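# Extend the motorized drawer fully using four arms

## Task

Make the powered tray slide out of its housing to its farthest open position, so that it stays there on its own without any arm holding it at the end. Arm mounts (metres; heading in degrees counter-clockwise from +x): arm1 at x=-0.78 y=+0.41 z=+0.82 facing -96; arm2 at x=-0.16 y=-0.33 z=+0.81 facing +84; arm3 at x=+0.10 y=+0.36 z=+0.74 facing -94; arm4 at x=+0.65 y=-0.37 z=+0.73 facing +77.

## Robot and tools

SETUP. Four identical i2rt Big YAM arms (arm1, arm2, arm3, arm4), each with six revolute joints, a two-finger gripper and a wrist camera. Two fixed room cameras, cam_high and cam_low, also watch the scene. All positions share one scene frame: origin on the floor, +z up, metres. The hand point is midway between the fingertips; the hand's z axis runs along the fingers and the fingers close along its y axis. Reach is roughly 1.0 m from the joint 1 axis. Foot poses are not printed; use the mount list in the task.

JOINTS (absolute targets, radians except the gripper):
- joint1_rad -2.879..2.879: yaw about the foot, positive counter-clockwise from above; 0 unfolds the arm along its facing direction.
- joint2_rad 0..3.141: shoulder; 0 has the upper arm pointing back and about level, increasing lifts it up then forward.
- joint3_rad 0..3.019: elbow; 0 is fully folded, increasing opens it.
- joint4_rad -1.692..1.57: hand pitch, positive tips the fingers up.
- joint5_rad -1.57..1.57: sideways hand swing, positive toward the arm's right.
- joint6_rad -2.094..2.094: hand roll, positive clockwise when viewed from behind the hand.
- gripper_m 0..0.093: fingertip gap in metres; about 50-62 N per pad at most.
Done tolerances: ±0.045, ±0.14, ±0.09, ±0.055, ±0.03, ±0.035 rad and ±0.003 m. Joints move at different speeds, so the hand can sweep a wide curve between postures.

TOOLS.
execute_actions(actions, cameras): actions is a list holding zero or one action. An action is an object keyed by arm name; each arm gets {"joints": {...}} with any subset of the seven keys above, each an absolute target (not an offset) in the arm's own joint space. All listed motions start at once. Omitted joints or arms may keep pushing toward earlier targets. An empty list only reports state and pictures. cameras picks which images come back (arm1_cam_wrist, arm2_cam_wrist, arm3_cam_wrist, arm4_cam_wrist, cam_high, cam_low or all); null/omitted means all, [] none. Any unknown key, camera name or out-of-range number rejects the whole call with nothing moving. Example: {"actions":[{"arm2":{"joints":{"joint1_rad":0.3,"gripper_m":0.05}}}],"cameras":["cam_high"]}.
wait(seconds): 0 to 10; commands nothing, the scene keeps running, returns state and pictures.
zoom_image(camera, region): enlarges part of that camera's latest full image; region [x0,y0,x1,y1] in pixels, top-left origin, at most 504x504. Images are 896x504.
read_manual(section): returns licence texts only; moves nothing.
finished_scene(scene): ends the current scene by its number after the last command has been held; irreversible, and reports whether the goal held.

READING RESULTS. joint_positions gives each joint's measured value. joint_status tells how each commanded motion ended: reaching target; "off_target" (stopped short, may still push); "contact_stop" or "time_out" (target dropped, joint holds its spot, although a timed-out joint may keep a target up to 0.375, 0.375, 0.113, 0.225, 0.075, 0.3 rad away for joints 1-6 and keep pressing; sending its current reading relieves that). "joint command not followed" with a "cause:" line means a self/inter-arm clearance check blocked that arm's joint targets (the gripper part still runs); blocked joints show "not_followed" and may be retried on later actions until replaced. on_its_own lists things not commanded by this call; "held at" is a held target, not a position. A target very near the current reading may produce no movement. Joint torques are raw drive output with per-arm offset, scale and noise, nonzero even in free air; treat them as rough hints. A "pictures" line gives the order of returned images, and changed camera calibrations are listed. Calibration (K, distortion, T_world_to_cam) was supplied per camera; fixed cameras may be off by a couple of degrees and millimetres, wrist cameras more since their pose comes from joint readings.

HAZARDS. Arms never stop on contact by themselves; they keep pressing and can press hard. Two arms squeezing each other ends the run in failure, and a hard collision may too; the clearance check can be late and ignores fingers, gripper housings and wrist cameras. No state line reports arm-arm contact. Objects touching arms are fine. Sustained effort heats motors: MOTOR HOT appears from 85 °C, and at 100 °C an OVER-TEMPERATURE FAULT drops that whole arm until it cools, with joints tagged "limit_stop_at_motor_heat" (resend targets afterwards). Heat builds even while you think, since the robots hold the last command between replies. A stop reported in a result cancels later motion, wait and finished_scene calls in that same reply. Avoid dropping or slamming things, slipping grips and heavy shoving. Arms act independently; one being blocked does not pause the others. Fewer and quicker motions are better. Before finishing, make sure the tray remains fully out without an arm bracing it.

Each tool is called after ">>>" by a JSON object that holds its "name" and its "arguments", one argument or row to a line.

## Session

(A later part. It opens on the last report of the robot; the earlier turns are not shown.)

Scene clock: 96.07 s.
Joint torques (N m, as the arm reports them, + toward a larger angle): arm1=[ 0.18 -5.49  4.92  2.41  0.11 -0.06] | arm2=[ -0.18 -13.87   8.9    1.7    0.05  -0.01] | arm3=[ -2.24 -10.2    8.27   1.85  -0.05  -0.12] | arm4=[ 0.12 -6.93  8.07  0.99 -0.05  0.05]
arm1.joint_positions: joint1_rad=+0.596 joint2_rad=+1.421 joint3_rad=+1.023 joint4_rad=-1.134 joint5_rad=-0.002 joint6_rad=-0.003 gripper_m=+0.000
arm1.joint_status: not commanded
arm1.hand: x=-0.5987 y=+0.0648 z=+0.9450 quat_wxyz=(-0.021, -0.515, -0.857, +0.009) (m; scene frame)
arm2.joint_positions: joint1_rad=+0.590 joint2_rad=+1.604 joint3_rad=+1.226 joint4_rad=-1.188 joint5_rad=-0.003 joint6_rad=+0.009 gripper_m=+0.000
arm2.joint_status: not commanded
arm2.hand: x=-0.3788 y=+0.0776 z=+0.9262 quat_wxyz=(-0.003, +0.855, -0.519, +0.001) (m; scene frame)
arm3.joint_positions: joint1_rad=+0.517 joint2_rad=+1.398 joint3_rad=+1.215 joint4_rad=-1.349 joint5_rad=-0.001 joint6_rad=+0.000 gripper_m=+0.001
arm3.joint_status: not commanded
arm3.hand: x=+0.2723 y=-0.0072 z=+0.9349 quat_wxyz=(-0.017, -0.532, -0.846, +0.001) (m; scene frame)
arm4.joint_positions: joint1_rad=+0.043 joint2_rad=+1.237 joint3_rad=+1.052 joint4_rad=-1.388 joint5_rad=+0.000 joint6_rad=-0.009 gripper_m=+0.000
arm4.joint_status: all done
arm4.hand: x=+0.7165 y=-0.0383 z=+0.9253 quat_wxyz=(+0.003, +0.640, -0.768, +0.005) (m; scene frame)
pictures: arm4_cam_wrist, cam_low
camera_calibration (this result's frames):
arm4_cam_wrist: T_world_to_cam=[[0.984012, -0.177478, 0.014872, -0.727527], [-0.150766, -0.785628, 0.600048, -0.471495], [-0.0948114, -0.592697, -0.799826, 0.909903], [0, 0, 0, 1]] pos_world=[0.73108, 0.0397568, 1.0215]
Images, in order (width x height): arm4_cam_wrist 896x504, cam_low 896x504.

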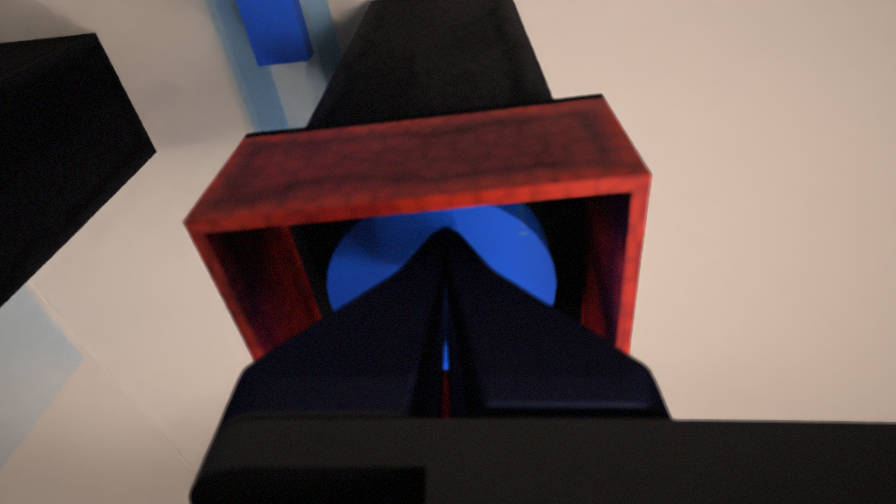

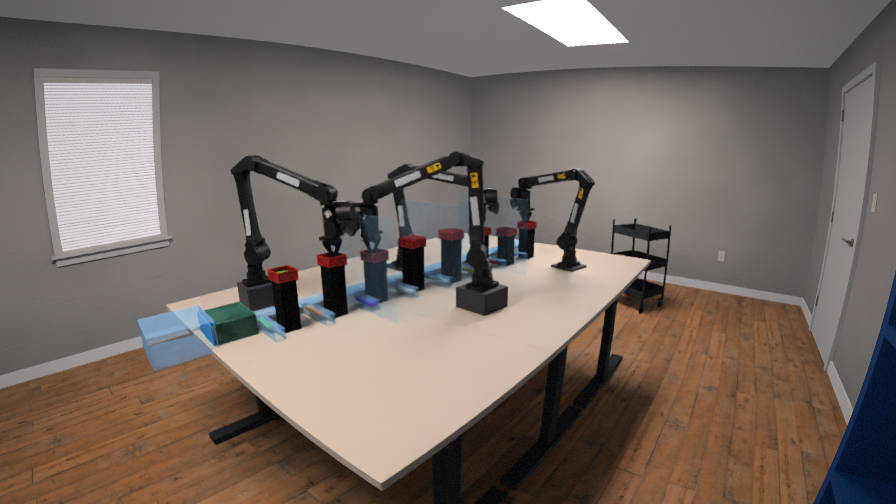

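>>> {"name": "zoom_image", "arguments": {
  "camera": "cam_low",
  "region": [230, 280, 400, 350]
}}

Region (230, 280, 400, 350) of cam_low's 896x504 image, scaled by 2.965, with more detail than that image has; it fills the top 208 rows of this view, and the rest is white.

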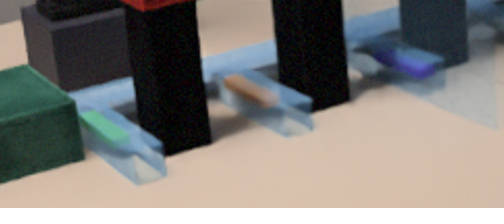

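>>> {"name": "wait", "arguments": {
  "seconds": 8
}}

Scene clock: 104.27 s.
Joint torques (N m, as the arm reports them, + toward a larger angle): arm1=[ 0.35 -5.54  4.93  2.42  0.12 -0.05] | arm2=[ -0.27 -13.95   8.82   1.65   0.06   0.02] | arm3=[ -2.16 -10.23   8.28   1.83  -0.05  -0.13] | arm4=[ 0.12 -6.89  8.06  1.   -0.04  0.05]
arm1.joint_positions: joint1_rad=+0.596 joint2_rad=+1.421 joint3_rad=+1.023 joint4_rad=-1.134 joint5_rad=-0.002 joint6_rad=-0.003 gripper_m=+0.000
arm1.joint_status: not commanded
arm1.hand: x=-0.5987 y=+0.0648 z=+0.9450 quat_wxyz=(-0.021, -0.515, -0.857, +0.009) (m; scene frame)
arm2.joint_positions: joint1_rad=+0.590 joint2_rad=+1.604 joint3_rad=+1.226 joint4_rad=-1.188 joint5_rad=-0.003 joint6_rad=+0.009 gripper_m=+0.000
arm2.joint_status: not commanded
arm2.hand: x=-0.3788 y=+0.0776 z=+0.9262 quat_wxyz=(-0.003, +0.855, -0.519, +0.001) (m; scene frame)
arm3.joint_positions: joint1_rad=+0.517 joint2_rad=+1.398 joint3_rad=+1.215 joint4_rad=-1.349 joint5_rad=-0.001 joint6_rad=+0.000 gripper_m=+0.001
arm3.joint_status: not commanded
arm3.hand: x=+0.2723 y=-0.0072 z=+0.9349 quat_wxyz=(-0.017, -0.532, -0.846, +0.001) (m; scene frame)
arm4.joint_positions: joint1_rad=+0.043 joint2_rad=+1.237 joint3_rad=+1.052 joint4_rad=-1.388 joint5_rad=+0.000 joint6_rad=-0.009 gripper_m=+0.000
arm4.joint_status: all done
arm4.hand: x=+0.7165 y=-0.0383 z=+0.9253 quat_wxyz=(+0.003, +0.640, -0.768, +0.005) (m; scene frame)
wait: 8.00 s; at rest by 0.07 s
pictures: arm1_cam_wrist, arm2_cam_wrist, arm3_cam_wrist, arm4_cam_wrist, cam_high, cam_low
camera_calibration (this result's frames):
arm1_cam_wrist: T_world_to_cam=[[-0.882296, -0.470404, -0.0165552, -0.483295], [-0.399903, 0.730585, 0.553465, -0.805647], [-0.248257, 0.49494, -0.832708, 0.727137], [0, 0, 0, 1]] pos_world=[-0.568073, 0.00135987, 1.04339]
arm2_cam_wrist: T_world_to_cam=[[0.884161, 0.466776, 0.0194564, 0.278775], [0.366781, -0.719341, 0.589932, -0.3474], [0.289362, -0.514459, -0.807218, 1.02487], [0, 0, 0, 1]] pos_world=[-0.415621, 0.147229, 1.02681]
arm3_cam_wrist: T_world_to_cam=[[-0.901753, -0.431806, -0.0196394, 0.25755], [-0.366082, 0.738762, 0.565876, -0.422936], [-0.22984, 0.517469, -0.824257, 0.96475], [0, 0, 0, 1]] pos_world=[0.299155, -0.075568, 1.03959]
arm4_cam_wrist: T_world_to_cam=[[0.984012, -0.177478, 0.014872, -0.727527], [-0.150766, -0.785628, 0.600048, -0.471495], [-0.0948114, -0.592697, -0.799826, 0.909903], [0, 0, 0, 1]] pos_world=[0.73108, 0.0397568, 1.0215]
Images, in order (width x height): arm1_cam_wrist 896x504, arm2_cam_wrist 896x504, arm3_cam_wrist 896x504, arm4_cam_wrist 896x504, cam_high 896x504, cam_low 896x504.

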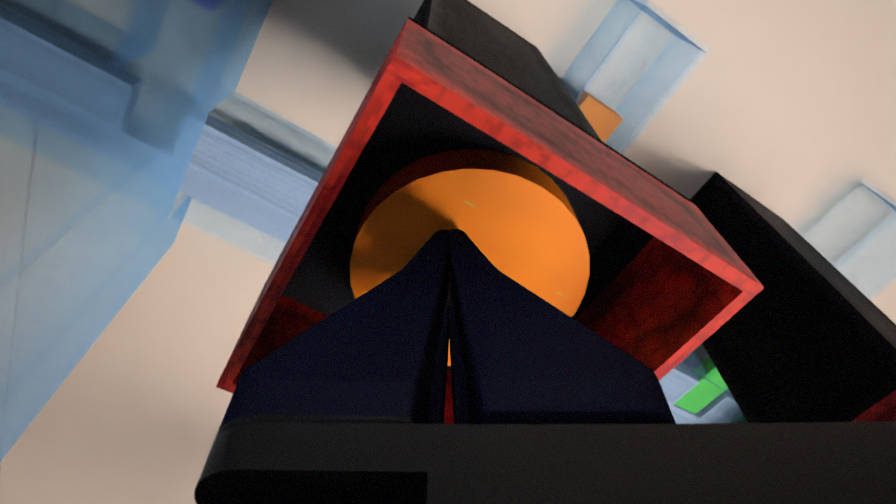

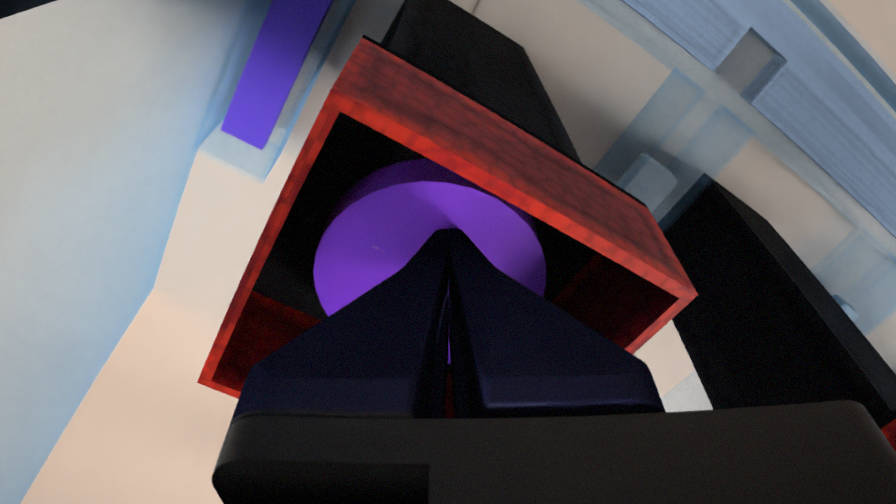

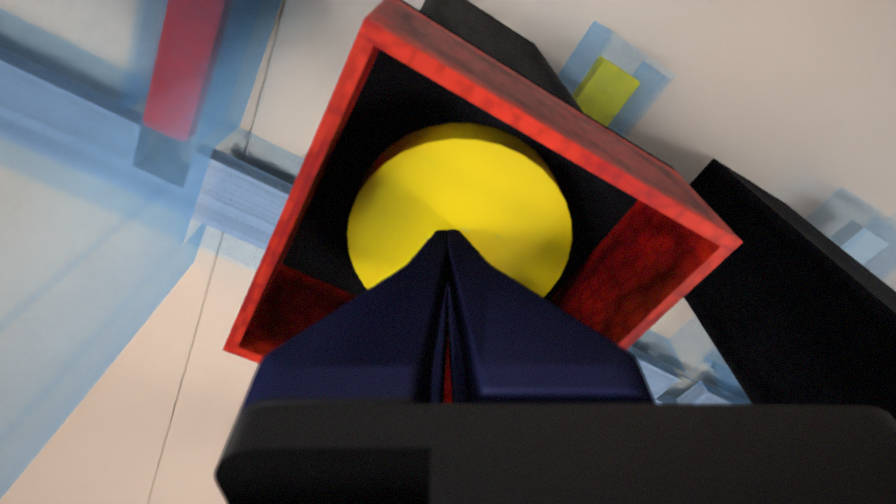

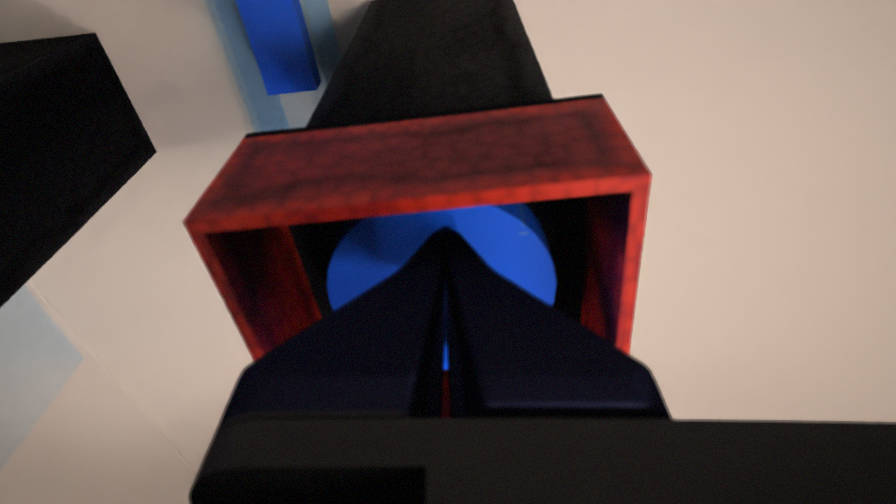

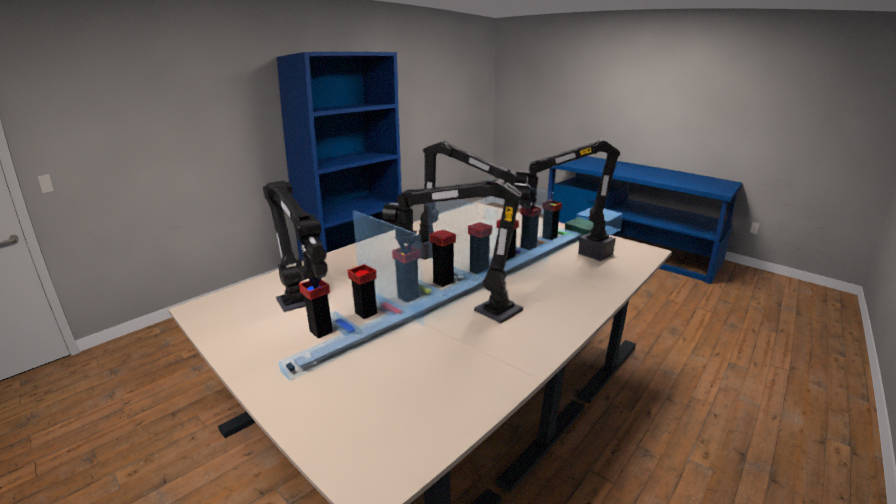

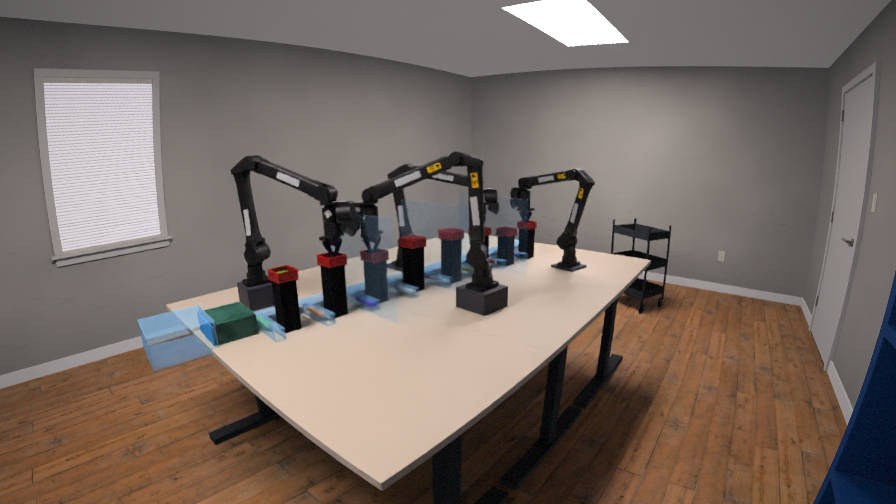

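>>> {"name": "wait", "arguments": {
  "seconds": 10
}}

Scene clock: 114.47 s.
Joint torques (N m, as the arm reports them, + toward a larger angle): arm1=[ 0.29 -5.51  4.95  2.43  0.11 -0.06] | arm2=[ -0.31 -13.8    8.75   1.68   0.04   0.  ] | arm3=[ -2.29 -10.24   8.3    1.86  -0.05  -0.13] | arm4=[ 0.15 -6.92  8.06  1.   -0.04  0.06]
arm1.joint_positions: joint1_rad=+0.596 joint2_rad=+1.421 joint3_rad=+1.023 joint4_rad=-1.134 joint5_rad=-0.002 joint6_rad=-0.003 gripper_m=+0.000
arm1.joint_status: not commanded
arm1.hand: x=-0.5987 y=+0.0648 z=+0.9450 quat_wxyz=(-0.021, -0.515, -0.857, +0.009) (m; scene frame)
arm2.joint_positions: joint1_rad=+0.590 joint2_rad=+1.604 joint3_rad=+1.226 joint4_rad=-1.188 joint5_rad=-0.003 joint6_rad=+0.009 gripper_m=+0.000
arm2.joint_status: not commanded
arm2.hand: x=-0.3788 y=+0.0776 z=+0.9262 quat_wxyz=(-0.003, +0.855, -0.519, +0.001) (m; scene frame)
arm3.joint_positions: joint1_rad=+0.517 joint2_rad=+1.398 joint3_rad=+1.215 joint4_rad=-1.349 joint5_rad=-0.001 joint6_rad=+0.000 gripper_m=+0.001
arm3.joint_status: not commanded
arm3.hand: x=+0.2723 y=-0.0072 z=+0.9349 quat_wxyz=(-0.017, -0.532, -0.846, +0.001) (m; scene frame)
arm4.joint_positions: joint1_rad=+0.043 joint2_rad=+1.237 joint3_rad=+1.052 joint4_rad=-1.388 joint5_rad=+0.000 joint6_rad=-0.009 gripper_m=+0.000
arm4.joint_status: all done
arm4.hand: x=+0.7165 y=-0.0383 z=+0.9253 quat_wxyz=(+0.003, +0.640, -0.768, +0.005) (m; scene frame)
wait: 10.00 s; at rest by 0.07 s
pictures: arm1_cam_wrist, arm2_cam_wrist, arm3_cam_wrist, arm4_cam_wrist, cam_high, cam_low
camera_calibration (this result's frames):
arm1_cam_wrist: T_world_to_cam=[[-0.882296, -0.470404, -0.0165552, -0.483295], [-0.399903, 0.730585, 0.553465, -0.805647], [-0.248257, 0.49494, -0.832708, 0.727137], [0, 0, 0, 1]] pos_world=[-0.568073, 0.00135987, 1.04339]
arm2_cam_wrist: T_world_to_cam=[[0.884161, 0.466776, 0.0194564, 0.278775], [0.366781, -0.719341, 0.589932, -0.3474], [0.289362, -0.514459, -0.807218, 1.02487], [0, 0, 0, 1]] pos_world=[-0.415621, 0.147229, 1.02681]
arm3_cam_wrist: T_world_to_cam=[[-0.901753, -0.431806, -0.0196394, 0.25755], [-0.366082, 0.738762, 0.565876, -0.422936], [-0.22984, 0.517469, -0.824257, 0.96475], [0, 0, 0, 1]] pos_world=[0.299155, -0.075568, 1.03959]
arm4_cam_wrist: T_world_to_cam=[[0.984012, -0.177478, 0.014872, -0.727527], [-0.150766, -0.785628, 0.600048, -0.471495], [-0.0948114, -0.592697, -0.799826, 0.909903], [0, 0, 0, 1]] pos_world=[0.73108, 0.0397568, 1.0215]
Images, in order (width x height): arm1_cam_wrist 896x504, arm2_cam_wrist 896x504, arm3_cam_wrist 896x504, arm4_cam_wrist 896x504, cam_high 896x504, cam_low 896x504.

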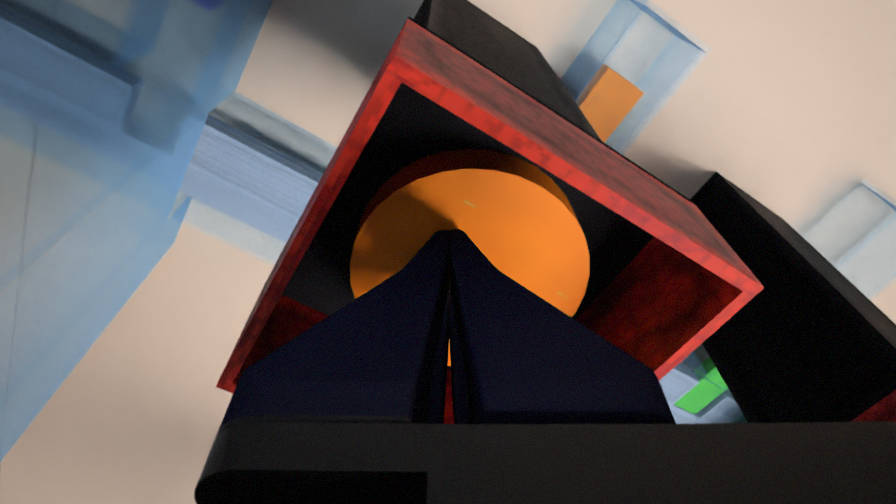

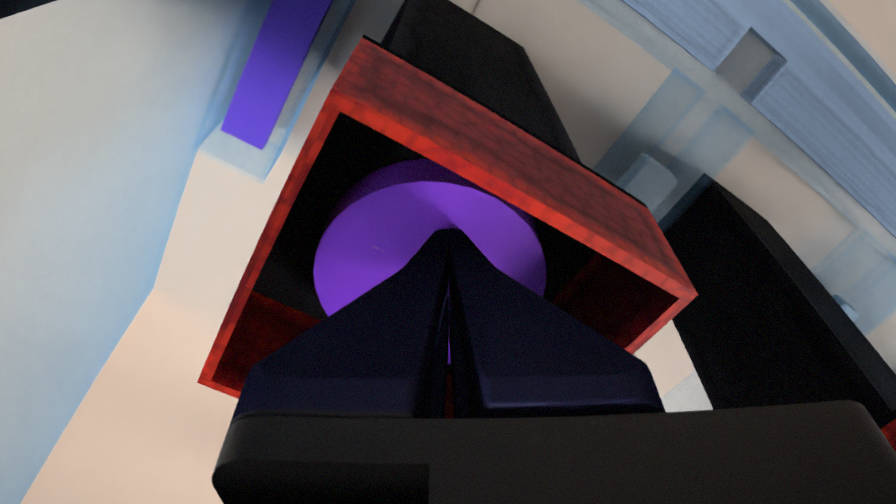

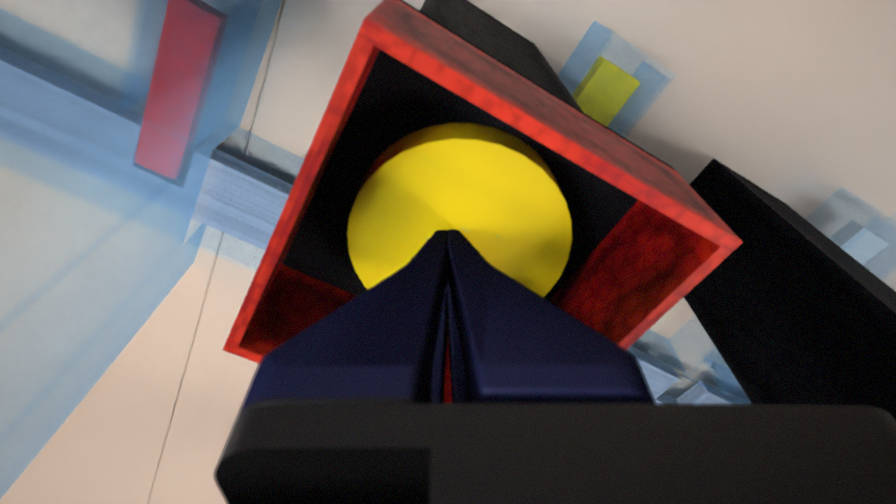

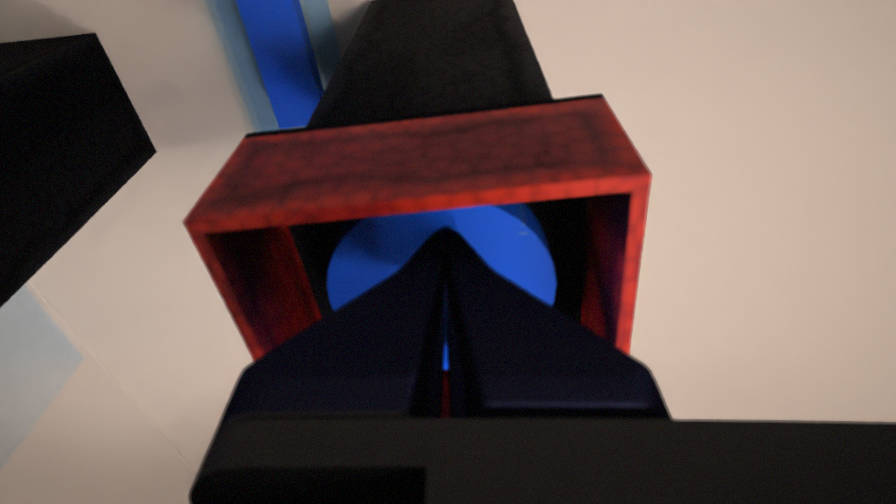

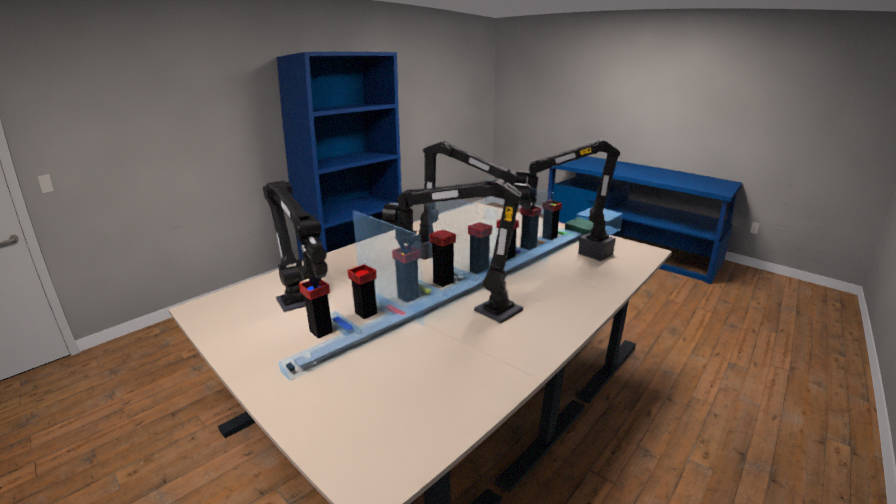

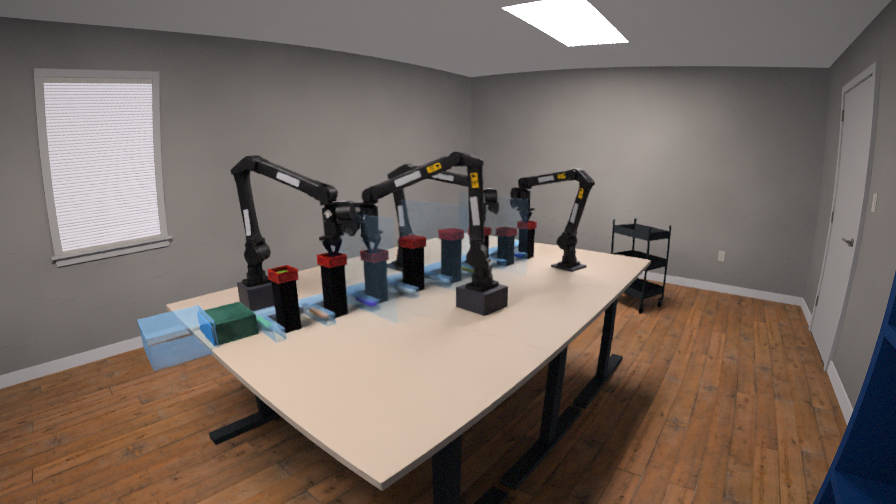

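>>> {"name": "wait", "arguments": {
  "seconds": 10
}}

Scene clock: 124.63 s.
Joint torques (N m, as the arm reports them, + toward a larger angle): arm1=[ 0.18 -5.33  4.93  2.45  0.13 -0.06] | arm2=[ -0.47 -13.6    8.92   1.71   0.06   0.  ] | arm3=[ -2.24 -10.14   8.26   1.86  -0.05  -0.12] | arm4=[ 0.15 -6.91  8.06  0.99 -0.04  0.05]
arm1.joint_positions: joint1_rad=+0.596 joint2_rad=+1.421 joint3_rad=+1.023 joint4_rad=-1.134 joint5_rad=-0.002 joint6_rad=-0.003 gripper_m=+0.000
arm1.joint_status: not commanded
arm1.hand: x=-0.5987 y=+0.0648 z=+0.9450 quat_wxyz=(-0.021, -0.515, -0.857, +0.009) (m; scene frame)
arm2.joint_positions: joint1_rad=+0.590 joint2_rad=+1.604 joint3_rad=+1.226 joint4_rad=-1.188 joint5_rad=-0.003 joint6_rad=+0.009 gripper_m=+0.000
arm2.joint_status: not commanded
arm2.hand: x=-0.3788 y=+0.0776 z=+0.9262 quat_wxyz=(-0.003, +0.855, -0.519, +0.001) (m; scene frame)
arm3.joint_positions: joint1_rad=+0.517 joint2_rad=+1.398 joint3_rad=+1.215 joint4_rad=-1.349 joint5_rad=-0.001 joint6_rad=+0.000 gripper_m=+0.001
arm3.joint_status: not commanded
arm3.hand: x=+0.2723 y=-0.0072 z=+0.9349 quat_wxyz=(-0.017, -0.532, -0.846, +0.001) (m; scene frame)
arm4.joint_positions: joint1_rad=+0.043 joint2_rad=+1.237 joint3_rad=+1.052 joint4_rad=-1.388 joint5_rad=+0.000 joint6_rad=-0.009 gripper_m=+0.000
arm4.joint_status: all done
arm4.hand: x=+0.7165 y=-0.0383 z=+0.9253 quat_wxyz=(+0.003, +0.640, -0.768, +0.005) (m; scene frame)
wait: 10.00 s; at rest by 0.10 s
pictures: arm1_cam_wrist, arm2_cam_wrist, arm3_cam_wrist, arm4_cam_wrist, cam_high, cam_low
camera_calibration (this result's frames):
arm1_cam_wrist: T_world_to_cam=[[-0.882296, -0.470404, -0.0165552, -0.483295], [-0.399903, 0.730585, 0.553465, -0.805647], [-0.248257, 0.49494, -0.832708, 0.727137], [0, 0, 0, 1]] pos_world=[-0.568073, 0.00135987, 1.04339]
arm2_cam_wrist: T_world_to_cam=[[0.884161, 0.466776, 0.0194564, 0.278775], [0.366781, -0.719341, 0.589932, -0.3474], [0.289362, -0.514459, -0.807218, 1.02487], [0, 0, 0, 1]] pos_world=[-0.415621, 0.147229, 1.02681]
arm3_cam_wrist: T_world_to_cam=[[-0.901753, -0.431806, -0.0196394, 0.25755], [-0.366082, 0.738762, 0.565876, -0.422936], [-0.22984, 0.517469, -0.824257, 0.96475], [0, 0, 0, 1]] pos_world=[0.299155, -0.075568, 1.03959]
arm4_cam_wrist: T_world_to_cam=[[0.984012, -0.177478, 0.014872, -0.727527], [-0.150766, -0.785628, 0.600048, -0.471495], [-0.0948114, -0.592697, -0.799826, 0.909903], [0, 0, 0, 1]] pos_world=[0.73108, 0.0397568, 1.0215]
Images, in order (width x height): arm1_cam_wrist 896x504, arm2_cam_wrist 896x504, arm3_cam_wrist 896x504, arm4_cam_wrist 896x504, cam_high 896x504, cam_low 896x504.

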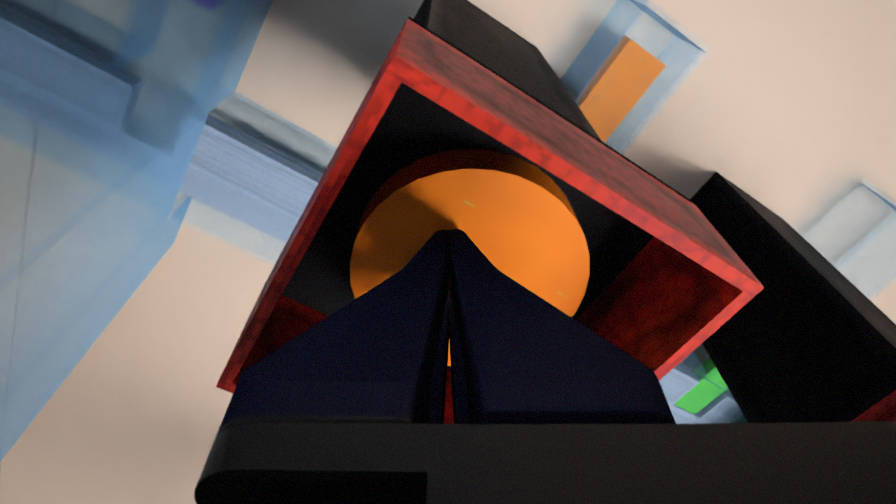

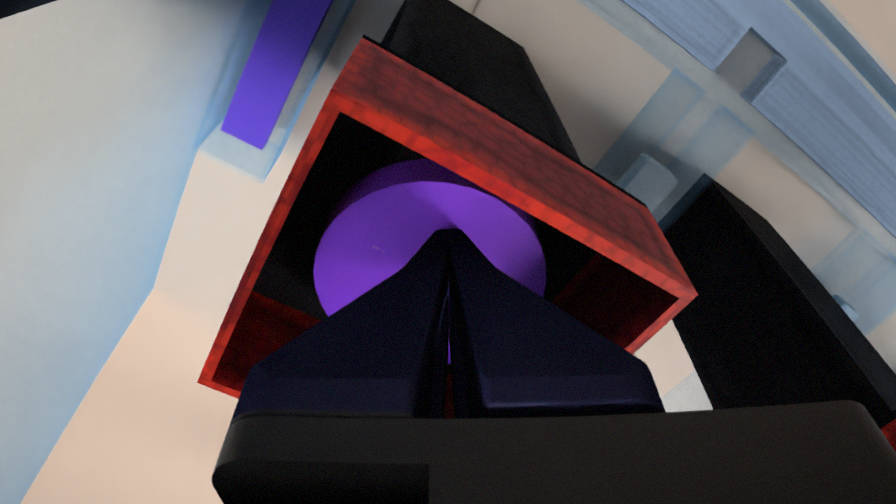

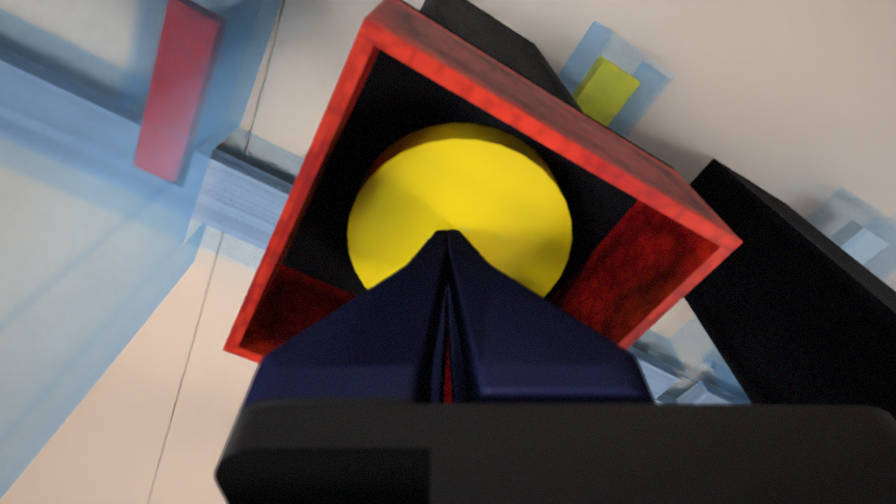

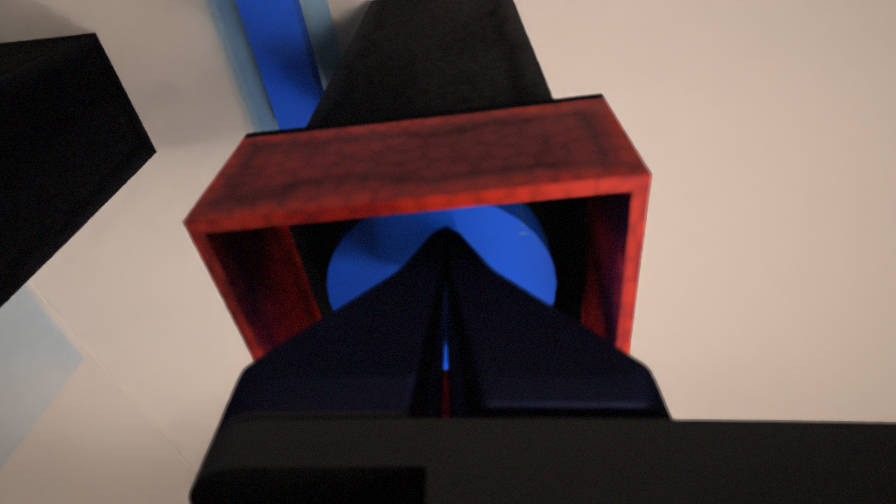

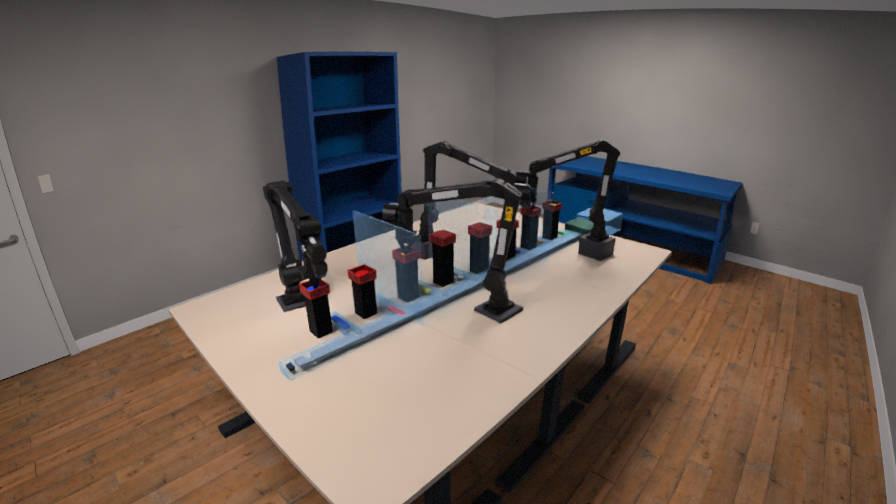

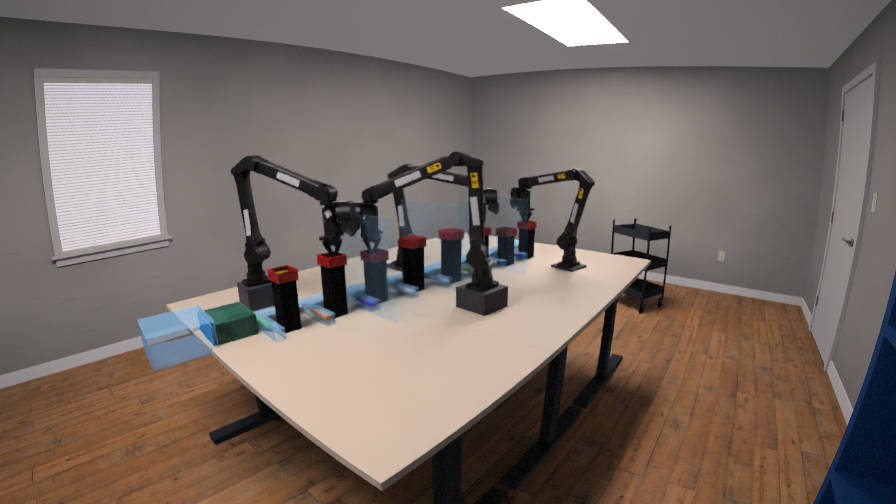

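>>> {"name": "wait", "arguments": {
  "seconds": 6
}}

Scene clock: 130.77 s.
Joint torques (N m, as the arm reports them, + toward a larger angle): arm1=[ 0.31 -5.57  4.93  2.41  0.12 -0.05] | arm2=[ -0.66 -13.77   8.95   1.57   0.05   0.01] | arm3=[ -2.38 -10.24   8.27   1.88  -0.06  -0.12] | arm4=[ 0.13 -6.91  8.06  1.   -0.05  0.05]
arm1.joint_positions: joint1_rad=+0.596 joint2_rad=+1.421 joint3_rad=+1.023 joint4_rad=-1.134 joint5_rad=-0.002 joint6_rad=-0.003 gripper_m=+0.000
arm1.joint_status: not commanded
arm1.hand: x=-0.5987 y=+0.0648 z=+0.9450 quat_wxyz=(-0.021, -0.515, -0.857, +0.009) (m; scene frame)
arm2.joint_positions: joint1_rad=+0.590 joint2_rad=+1.604 joint3_rad=+1.226 joint4_rad=-1.188 joint5_rad=-0.003 joint6_rad=+0.009 gripper_m=+0.000
arm2.joint_status: not commanded
arm2.hand: x=-0.3788 y=+0.0776 z=+0.9262 quat_wxyz=(-0.003, +0.855, -0.519, +0.001) (m; scene frame)
arm3.joint_positions: joint1_rad=+0.517 joint2_rad=+1.398 joint3_rad=+1.215 joint4_rad=-1.349 joint5_rad=-0.001 joint6_rad=+0.000 gripper_m=+0.001
arm3.joint_status: not commanded
arm3.hand: x=+0.2723 y=-0.0072 z=+0.9349 quat_wxyz=(-0.017, -0.532, -0.846, +0.001) (m; scene frame)
arm4.joint_positions: joint1_rad=+0.043 joint2_rad=+1.237 joint3_rad=+1.052 joint4_rad=-1.388 joint5_rad=+0.000 joint6_rad=-0.009 gripper_m=+0.000
arm4.joint_status: all done
arm4.hand: x=+0.7165 y=-0.0383 z=+0.9253 quat_wxyz=(+0.003, +0.640, -0.768, +0.005) (m; scene frame)
wait: 6.00 s; at rest by 0.13 s
pictures: arm1_cam_wrist, arm2_cam_wrist, arm3_cam_wrist, arm4_cam_wrist, cam_high, cam_low
camera_calibration (this result's frames):
arm1_cam_wrist: T_world_to_cam=[[-0.882296, -0.470404, -0.0165552, -0.483295], [-0.399903, 0.730585, 0.553465, -0.805647], [-0.248257, 0.49494, -0.832708, 0.727137], [0, 0, 0, 1]] pos_world=[-0.568073, 0.00135987, 1.04339]
arm2_cam_wrist: T_world_to_cam=[[0.884161, 0.466776, 0.0194564, 0.278775], [0.366781, -0.719341, 0.589932, -0.3474], [0.289362, -0.514459, -0.807218, 1.02487], [0, 0, 0, 1]] pos_world=[-0.415621, 0.147229, 1.02681]
arm3_cam_wrist: T_world_to_cam=[[-0.901753, -0.431806, -0.0196394, 0.25755], [-0.366082, 0.738762, 0.565876, -0.422936], [-0.22984, 0.517469, -0.824257, 0.96475], [0, 0, 0, 1]] pos_world=[0.299155, -0.075568, 1.03959]
arm4_cam_wrist: T_world_to_cam=[[0.984012, -0.177478, 0.014872, -0.727527], [-0.150766, -0.785628, 0.600048, -0.471495], [-0.0948114, -0.592697, -0.799826, 0.909903], [0, 0, 0, 1]] pos_world=[0.73108, 0.0397568, 1.0215]
Images, in order (width x height): arm1_cam_wrist 896x504, arm2_cam_wrist 896x504, arm3_cam_wrist 896x504, arm4_cam_wrist 896x504, cam_high 896x504, cam_low 896x504.

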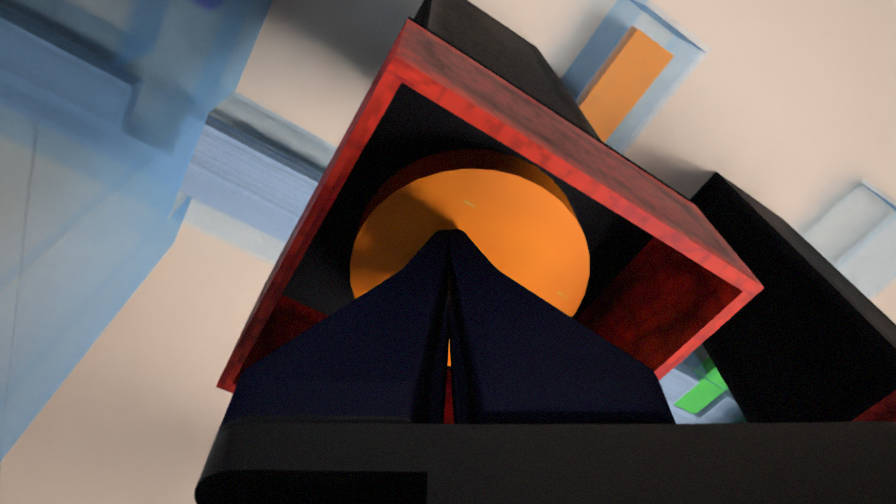

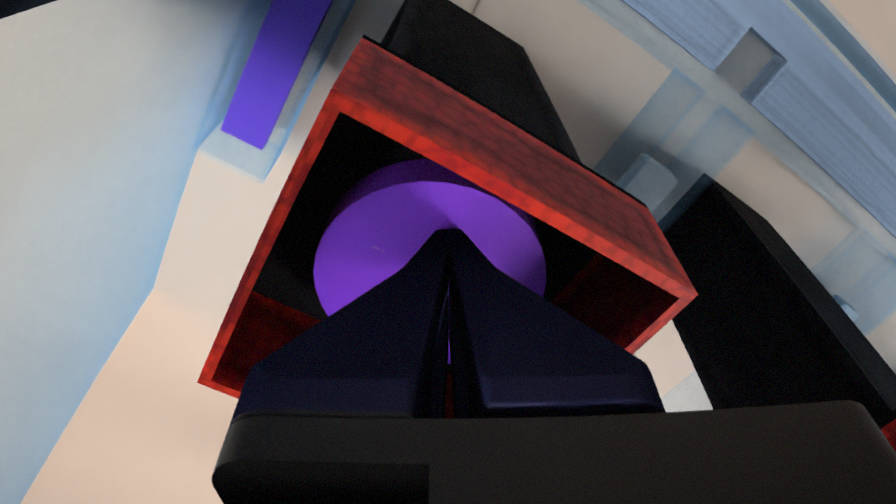

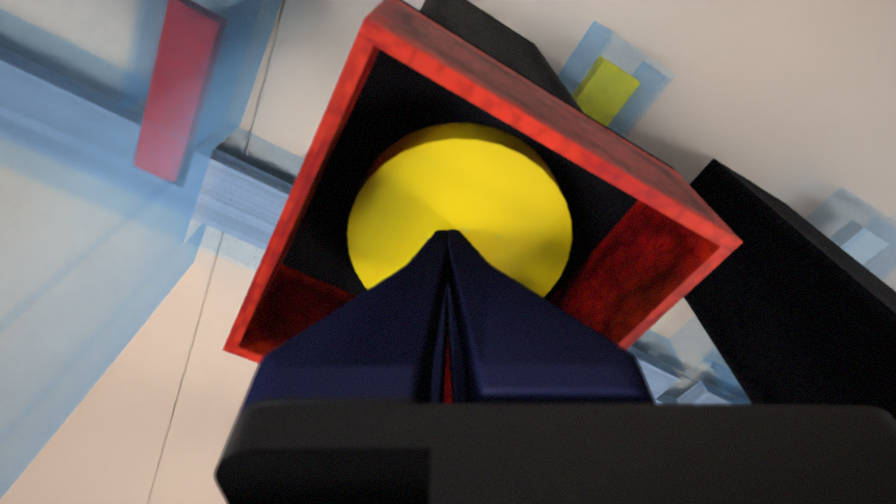

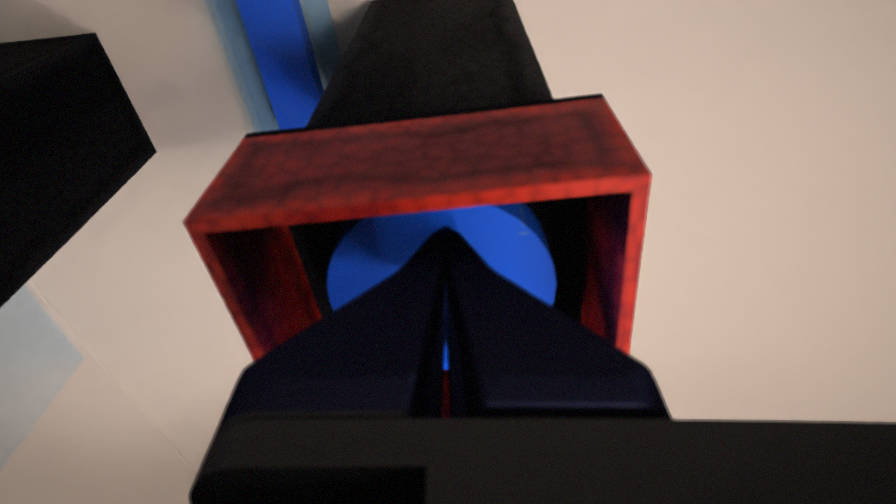

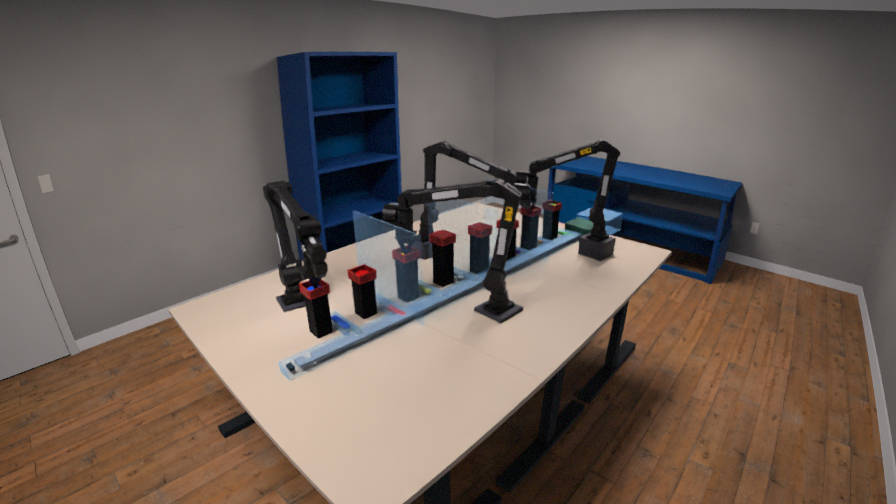

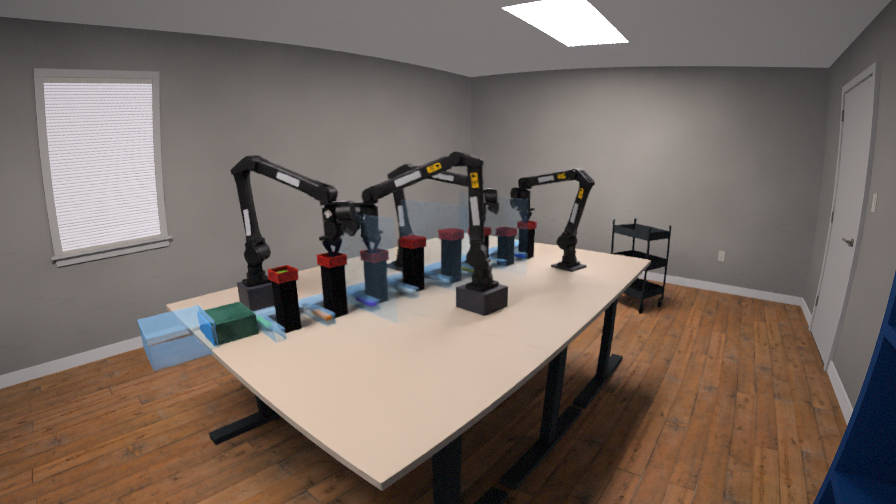

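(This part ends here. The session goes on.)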